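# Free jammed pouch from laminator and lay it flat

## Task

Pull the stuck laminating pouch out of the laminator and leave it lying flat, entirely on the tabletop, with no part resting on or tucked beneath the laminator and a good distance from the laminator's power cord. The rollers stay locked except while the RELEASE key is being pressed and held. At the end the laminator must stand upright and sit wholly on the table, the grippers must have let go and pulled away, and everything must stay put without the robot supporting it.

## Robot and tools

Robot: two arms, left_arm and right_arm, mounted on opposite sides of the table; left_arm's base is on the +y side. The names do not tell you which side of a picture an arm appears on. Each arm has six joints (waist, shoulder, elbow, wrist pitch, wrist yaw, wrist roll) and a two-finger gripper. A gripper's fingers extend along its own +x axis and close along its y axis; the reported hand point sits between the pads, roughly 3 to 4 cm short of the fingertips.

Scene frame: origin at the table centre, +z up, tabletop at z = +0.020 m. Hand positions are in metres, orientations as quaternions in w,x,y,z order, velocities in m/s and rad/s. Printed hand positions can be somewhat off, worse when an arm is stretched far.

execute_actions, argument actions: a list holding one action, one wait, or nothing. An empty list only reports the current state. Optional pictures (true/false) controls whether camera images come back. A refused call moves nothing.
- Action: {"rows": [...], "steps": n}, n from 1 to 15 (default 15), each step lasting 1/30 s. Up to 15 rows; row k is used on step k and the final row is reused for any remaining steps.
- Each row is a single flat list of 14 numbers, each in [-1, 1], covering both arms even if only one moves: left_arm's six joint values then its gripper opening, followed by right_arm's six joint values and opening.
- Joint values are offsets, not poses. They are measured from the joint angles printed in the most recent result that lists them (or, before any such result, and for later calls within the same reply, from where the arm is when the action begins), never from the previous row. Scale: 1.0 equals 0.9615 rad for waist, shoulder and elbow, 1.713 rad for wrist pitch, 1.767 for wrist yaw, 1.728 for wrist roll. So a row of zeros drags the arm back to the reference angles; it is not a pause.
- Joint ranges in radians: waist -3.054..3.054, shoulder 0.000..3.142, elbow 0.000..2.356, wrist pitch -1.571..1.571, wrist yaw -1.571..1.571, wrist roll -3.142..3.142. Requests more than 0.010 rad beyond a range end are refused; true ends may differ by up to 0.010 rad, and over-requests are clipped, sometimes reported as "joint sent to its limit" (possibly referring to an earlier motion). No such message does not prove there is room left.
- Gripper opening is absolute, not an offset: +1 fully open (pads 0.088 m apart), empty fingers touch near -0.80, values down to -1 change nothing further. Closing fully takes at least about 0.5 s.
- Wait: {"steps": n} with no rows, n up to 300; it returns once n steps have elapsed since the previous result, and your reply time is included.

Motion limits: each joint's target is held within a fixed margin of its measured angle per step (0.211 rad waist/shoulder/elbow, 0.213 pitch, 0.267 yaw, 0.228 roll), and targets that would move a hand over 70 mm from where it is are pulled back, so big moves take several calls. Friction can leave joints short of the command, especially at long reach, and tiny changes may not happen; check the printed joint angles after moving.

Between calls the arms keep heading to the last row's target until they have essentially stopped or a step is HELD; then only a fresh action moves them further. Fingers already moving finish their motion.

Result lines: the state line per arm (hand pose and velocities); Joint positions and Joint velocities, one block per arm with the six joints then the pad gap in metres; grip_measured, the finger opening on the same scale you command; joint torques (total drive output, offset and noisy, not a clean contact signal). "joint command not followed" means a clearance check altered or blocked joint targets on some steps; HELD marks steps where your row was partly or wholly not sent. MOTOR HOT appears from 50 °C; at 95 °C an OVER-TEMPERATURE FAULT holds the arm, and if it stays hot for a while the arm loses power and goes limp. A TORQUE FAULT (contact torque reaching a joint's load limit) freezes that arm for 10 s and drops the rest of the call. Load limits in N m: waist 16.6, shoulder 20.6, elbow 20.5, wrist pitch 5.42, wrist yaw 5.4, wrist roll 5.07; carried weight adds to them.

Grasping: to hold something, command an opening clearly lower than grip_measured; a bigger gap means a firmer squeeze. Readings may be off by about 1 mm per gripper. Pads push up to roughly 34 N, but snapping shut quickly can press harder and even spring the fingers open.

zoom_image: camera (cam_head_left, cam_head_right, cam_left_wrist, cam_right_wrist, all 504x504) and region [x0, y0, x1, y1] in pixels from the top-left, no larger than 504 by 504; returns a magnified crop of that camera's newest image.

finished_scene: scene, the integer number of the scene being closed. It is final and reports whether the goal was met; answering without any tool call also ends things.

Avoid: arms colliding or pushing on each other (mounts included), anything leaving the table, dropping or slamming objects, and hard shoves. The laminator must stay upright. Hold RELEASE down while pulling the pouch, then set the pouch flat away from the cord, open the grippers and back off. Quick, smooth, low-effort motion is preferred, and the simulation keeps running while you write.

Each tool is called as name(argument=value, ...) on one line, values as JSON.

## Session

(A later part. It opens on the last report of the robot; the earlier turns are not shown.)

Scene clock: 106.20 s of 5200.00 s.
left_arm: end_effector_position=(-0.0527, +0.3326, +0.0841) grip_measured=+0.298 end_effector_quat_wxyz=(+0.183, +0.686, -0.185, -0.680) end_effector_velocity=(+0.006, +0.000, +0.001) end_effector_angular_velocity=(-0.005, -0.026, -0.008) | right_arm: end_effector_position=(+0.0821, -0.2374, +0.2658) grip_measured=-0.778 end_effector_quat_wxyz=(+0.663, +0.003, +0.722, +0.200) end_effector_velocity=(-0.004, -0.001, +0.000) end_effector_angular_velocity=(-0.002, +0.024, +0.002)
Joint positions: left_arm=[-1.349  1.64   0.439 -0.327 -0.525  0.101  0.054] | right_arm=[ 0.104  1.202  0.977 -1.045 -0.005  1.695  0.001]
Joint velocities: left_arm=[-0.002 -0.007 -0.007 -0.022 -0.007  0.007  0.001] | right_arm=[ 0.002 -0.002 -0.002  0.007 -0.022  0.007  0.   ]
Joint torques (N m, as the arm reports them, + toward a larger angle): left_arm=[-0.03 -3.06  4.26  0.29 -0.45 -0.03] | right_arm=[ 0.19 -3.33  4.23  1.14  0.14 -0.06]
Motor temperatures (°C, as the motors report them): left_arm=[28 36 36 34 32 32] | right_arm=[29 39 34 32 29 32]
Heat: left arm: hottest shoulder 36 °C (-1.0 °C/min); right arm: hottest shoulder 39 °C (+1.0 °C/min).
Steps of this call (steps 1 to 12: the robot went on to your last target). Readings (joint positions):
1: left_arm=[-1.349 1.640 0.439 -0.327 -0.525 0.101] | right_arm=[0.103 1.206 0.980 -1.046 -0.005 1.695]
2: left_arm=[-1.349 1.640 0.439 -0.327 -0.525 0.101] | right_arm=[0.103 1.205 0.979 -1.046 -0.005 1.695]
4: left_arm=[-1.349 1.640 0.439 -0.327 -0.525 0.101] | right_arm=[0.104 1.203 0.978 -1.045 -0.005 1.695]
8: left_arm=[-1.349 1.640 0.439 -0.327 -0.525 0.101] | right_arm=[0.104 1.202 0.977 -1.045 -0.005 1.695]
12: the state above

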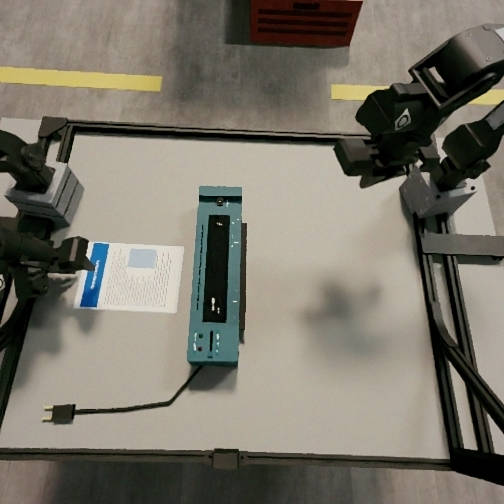

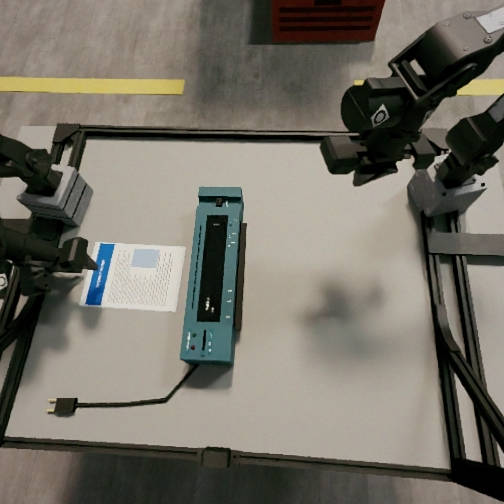

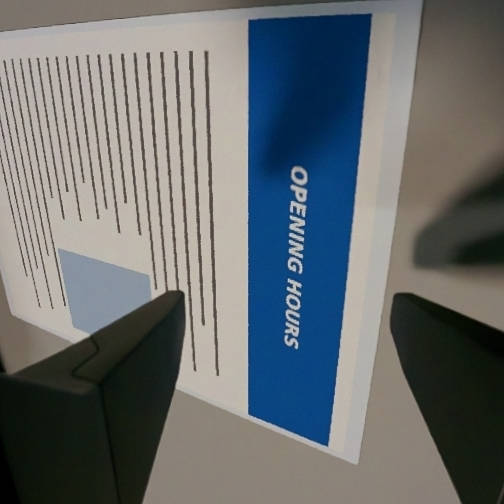

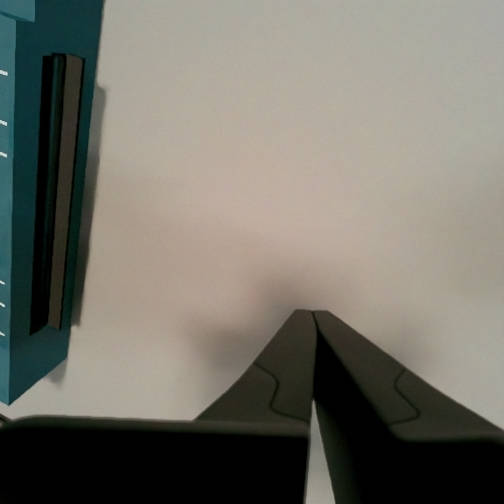

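execute_actions(actions=[{"rows":[[0,-0.03,0.01,-0.01,0,0,0.3, 0,0,0,0,0,0,-0.9],[0,-0.06,0.02,-0.02,0,0,0.3, 0,0,0,0,0,0,-0.9],[0,-0.1,0.03,-0.04,0,0,0.3, 0,0,0,0,0,0,-0.9],[0,-0.15,0.05,-0.07,0,0,0.3, 0,0,0,0,0,0,-0.9],[0,-0.2,0.07,-0.1,0,0,0.3, 0,0,0,0,0,0,-0.9],[0,-0.25,0.09,-0.13,0,0,0.3, 0,0,0,0,0,0,-0.9],[0,-0.3,0.11,-0.16,0,0,0.3, 0,0,0,0,0,0,-0.9],[0,-0.35,0.13,-0.19,0.03,0,0.3, 0,0,0,0,0,0,-0.9],[0,-0.4,0.15,-0.22,0.07,0,0.3, 0,0,0,0,0,0,-0.9],[0,-0.45,0.17,-0.25,0.11,0,0.3, 0,0,0,0,0,0,-0.9],[0,-0.5,0.19,-0.28,0.15,0,0.3, 0,0,0,0,0,0,-0.9],[0,-0.55,0.21,-0.31,0.19,0,0.3, 0,0,0,0,0,0,-0.9],[0,-0.6,0.23,-0.34,0.23,0,0.3, 0,0,0,0,0,0,-0.9],[0,-0.65,0.25,-0.37,0.27,0,0.3, 0,0,0,0,0,0,-0.9],[0,-0.7,0.27,-0.42,0.3,0,0.3, 0,0,0,0,0,0,-0.9]],"steps":15}], pictures=false)

execute_actions(actions=[{"steps":15}])

Scene clock: 110.70 s of 5200.00 s.
left_arm: end_effector_position=(-0.0616, +0.3868, +0.1990) grip_measured=+0.300 end_effector_quat_wxyz=(+0.057, +0.622, -0.055, -0.779) end_effector_velocity=(+0.169, +0.286, +0.293) end_effector_angular_velocity=(+1.745, +0.294, -0.407) | right_arm: end_effector_position=(+0.0821, -0.2374, +0.2658) grip_measured=-0.778 end_effector_quat_wxyz=(+0.663, +0.003, +0.722, +0.200) end_effector_velocity=(-0.002, -0.003, -0.002) end_effector_angular_velocity=(-0.019, +0.012, +0.011)
Joint positions: left_arm=[-1.349  1.085  0.649 -0.897 -0.138  0.101  0.054] | right_arm=[ 0.104  1.202  0.977 -1.045 -0.005  1.695  0.001]
Joint velocities: left_arm=[-0.002 -1.414  0.593 -1.868  1.81  -0.022 -0.   ] | right_arm=[-0.002  0.002 -0.002 -0.007 -0.022 -0.007 -0.   ]
Joint torques (N m, as the arm reports them, + toward a larger angle): left_arm=[-0.1  -3.66  7.55  0.05 -0.03 -0.02] | right_arm=[ 0.   -2.73  5.46  0.99  0.07 -0.05]
Motor temperatures (°C, as the motors report them): left_arm=[28 36 36 34 32 32] | right_arm=[29 38 34 32 29 32]
Heat: left arm: hottest shoulder 36 °C (-1.0 °C/min); right arm: hottest shoulder 38 °C (+0.0 °C/min).
Steps of this call (steps 1 to 15: the robot went on to your last target; steps 16 to 90: nothing new was sent; then 1.00 s passed at rest; steps 91 to 105: all 15 steps of this action). Readings (joint positions):
91: left_arm=[-1.349 1.638 0.439 -0.329 -0.525 0.101] | right_arm=[0.104 1.202 0.977 -1.045 -0.005 1.695]
92: left_arm=[-1.349 1.631 0.440 -0.338 -0.525 0.101] | right_arm=[0.104 1.202 0.977 -1.045 -0.005 1.695]
94: left_arm=[-1.349 1.588 0.450 -0.381 -0.525 0.101] | right_arm=[0.104 1.202 0.977 -1.045 -0.005 1.695]
98: left_arm=[-1.349 1.420 0.513 -0.544 -0.517 0.101] | right_arm=[0.104 1.202 0.977 -1.045 -0.005 1.695]
105: the state above

Scene clock: 111.20 s of 5200.00 s.
left_arm: end_effector_position=(-0.0450, +0.4092, +0.2216) grip_measured=+0.300 end_effector_quat_wxyz=(+0.003, +0.616, -0.013, -0.788) end_effector_velocity=(+0.002, +0.000, +0.000) end_effector_angular_velocity=(-0.005, -0.003, +0.002) | right_arm: end_effector_position=(+0.0821, -0.2374, +0.2658) grip_measured=-0.778 end_effector_quat_wxyz=(+0.663, +0.003, +0.722, +0.200) end_effector_velocity=(-0.001, -0.003, -0.001) end_effector_angular_velocity=(-0.014, +0.014, +0.006)
Joint positions: left_arm=[-1.349  0.974  0.693 -1.044  0.001  0.101  0.054] | right_arm=[ 0.104  1.202  0.977 -1.045 -0.005  1.695  0.001]
Joint velocities: left_arm=[-0.007 -0.007 -0.002 -0.007 -0.007 -0.007 -0.   ] | right_arm=[-0.007 -0.002 -0.002 -0.007 -0.022 -0.007 -0.   ]
Joint torques (N m, as the arm reports them, + toward a larger angle): left_arm=[-0.05 -2.66  7.79  0.45  0.12 -0.01] | right_arm=[ 0.   -2.71  5.47  0.99  0.07 -0.06]
Motor temperatures (°C, as the motors report them): left_arm=[28 36 36 34 32 32] | right_arm=[29 38 34 32 29 32]
Heat: left arm: hottest shoulder 36 °C (-1.0 °C/min); right arm: hottest shoulder 38 °C (+0.0 °C/min).
Steps of this call (steps 1 to 15: the robot went on to your last target). Readings (joint positions):
1: left_arm=[-1.349 1.044 0.666 -0.951 -0.088 0.101] | right_arm=[0.104 1.202 0.977 -1.045 -0.005 1.695]
2: left_arm=[-1.349 1.011 0.678 -0.983 -0.058 0.101] | right_arm=[0.104 1.202 0.977 -1.045 -0.005 1.695]
4: left_arm=[-1.349 0.981 0.691 -1.014 -0.025 0.101] | right_arm=[0.104 1.202 0.977 -1.045 -0.005 1.695]
8: left_arm=[-1.349 0.975 0.693 -1.040 -0.004 0.101] | right_arm=[0.104 1.202 0.977 -1.045 -0.005 1.695]
15: the state above

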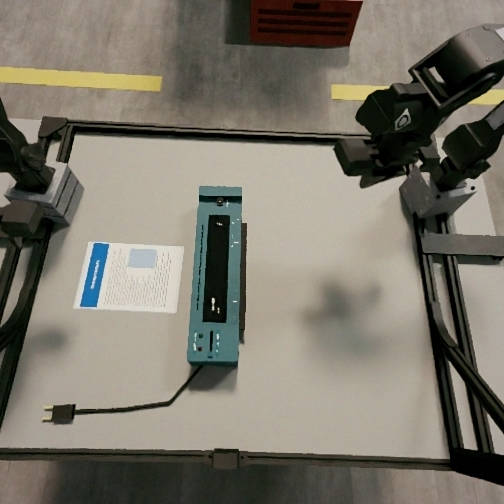

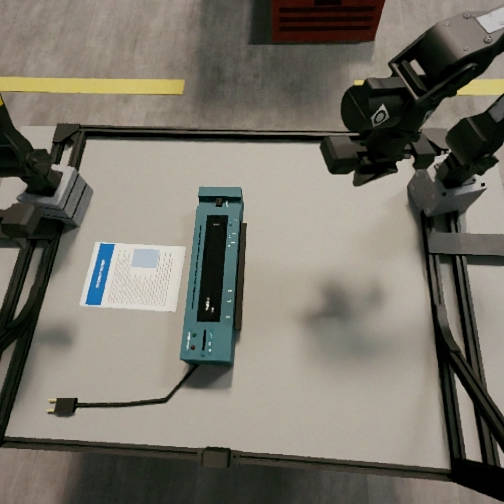

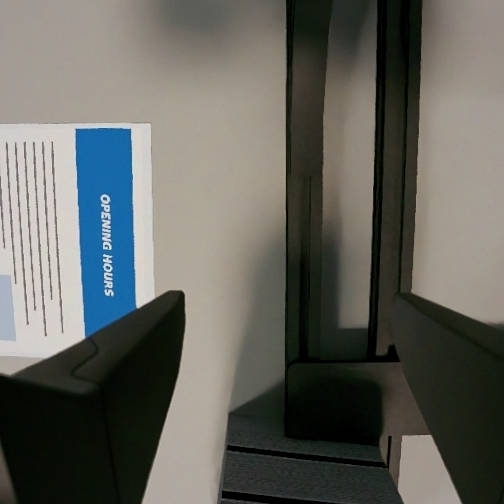

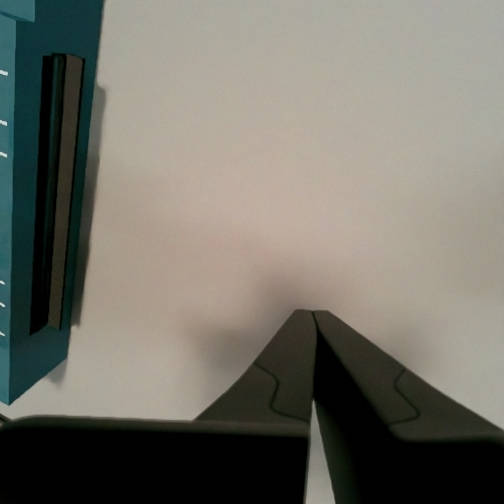

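finished_scene(scene=2)

The scene is finished: the task was done.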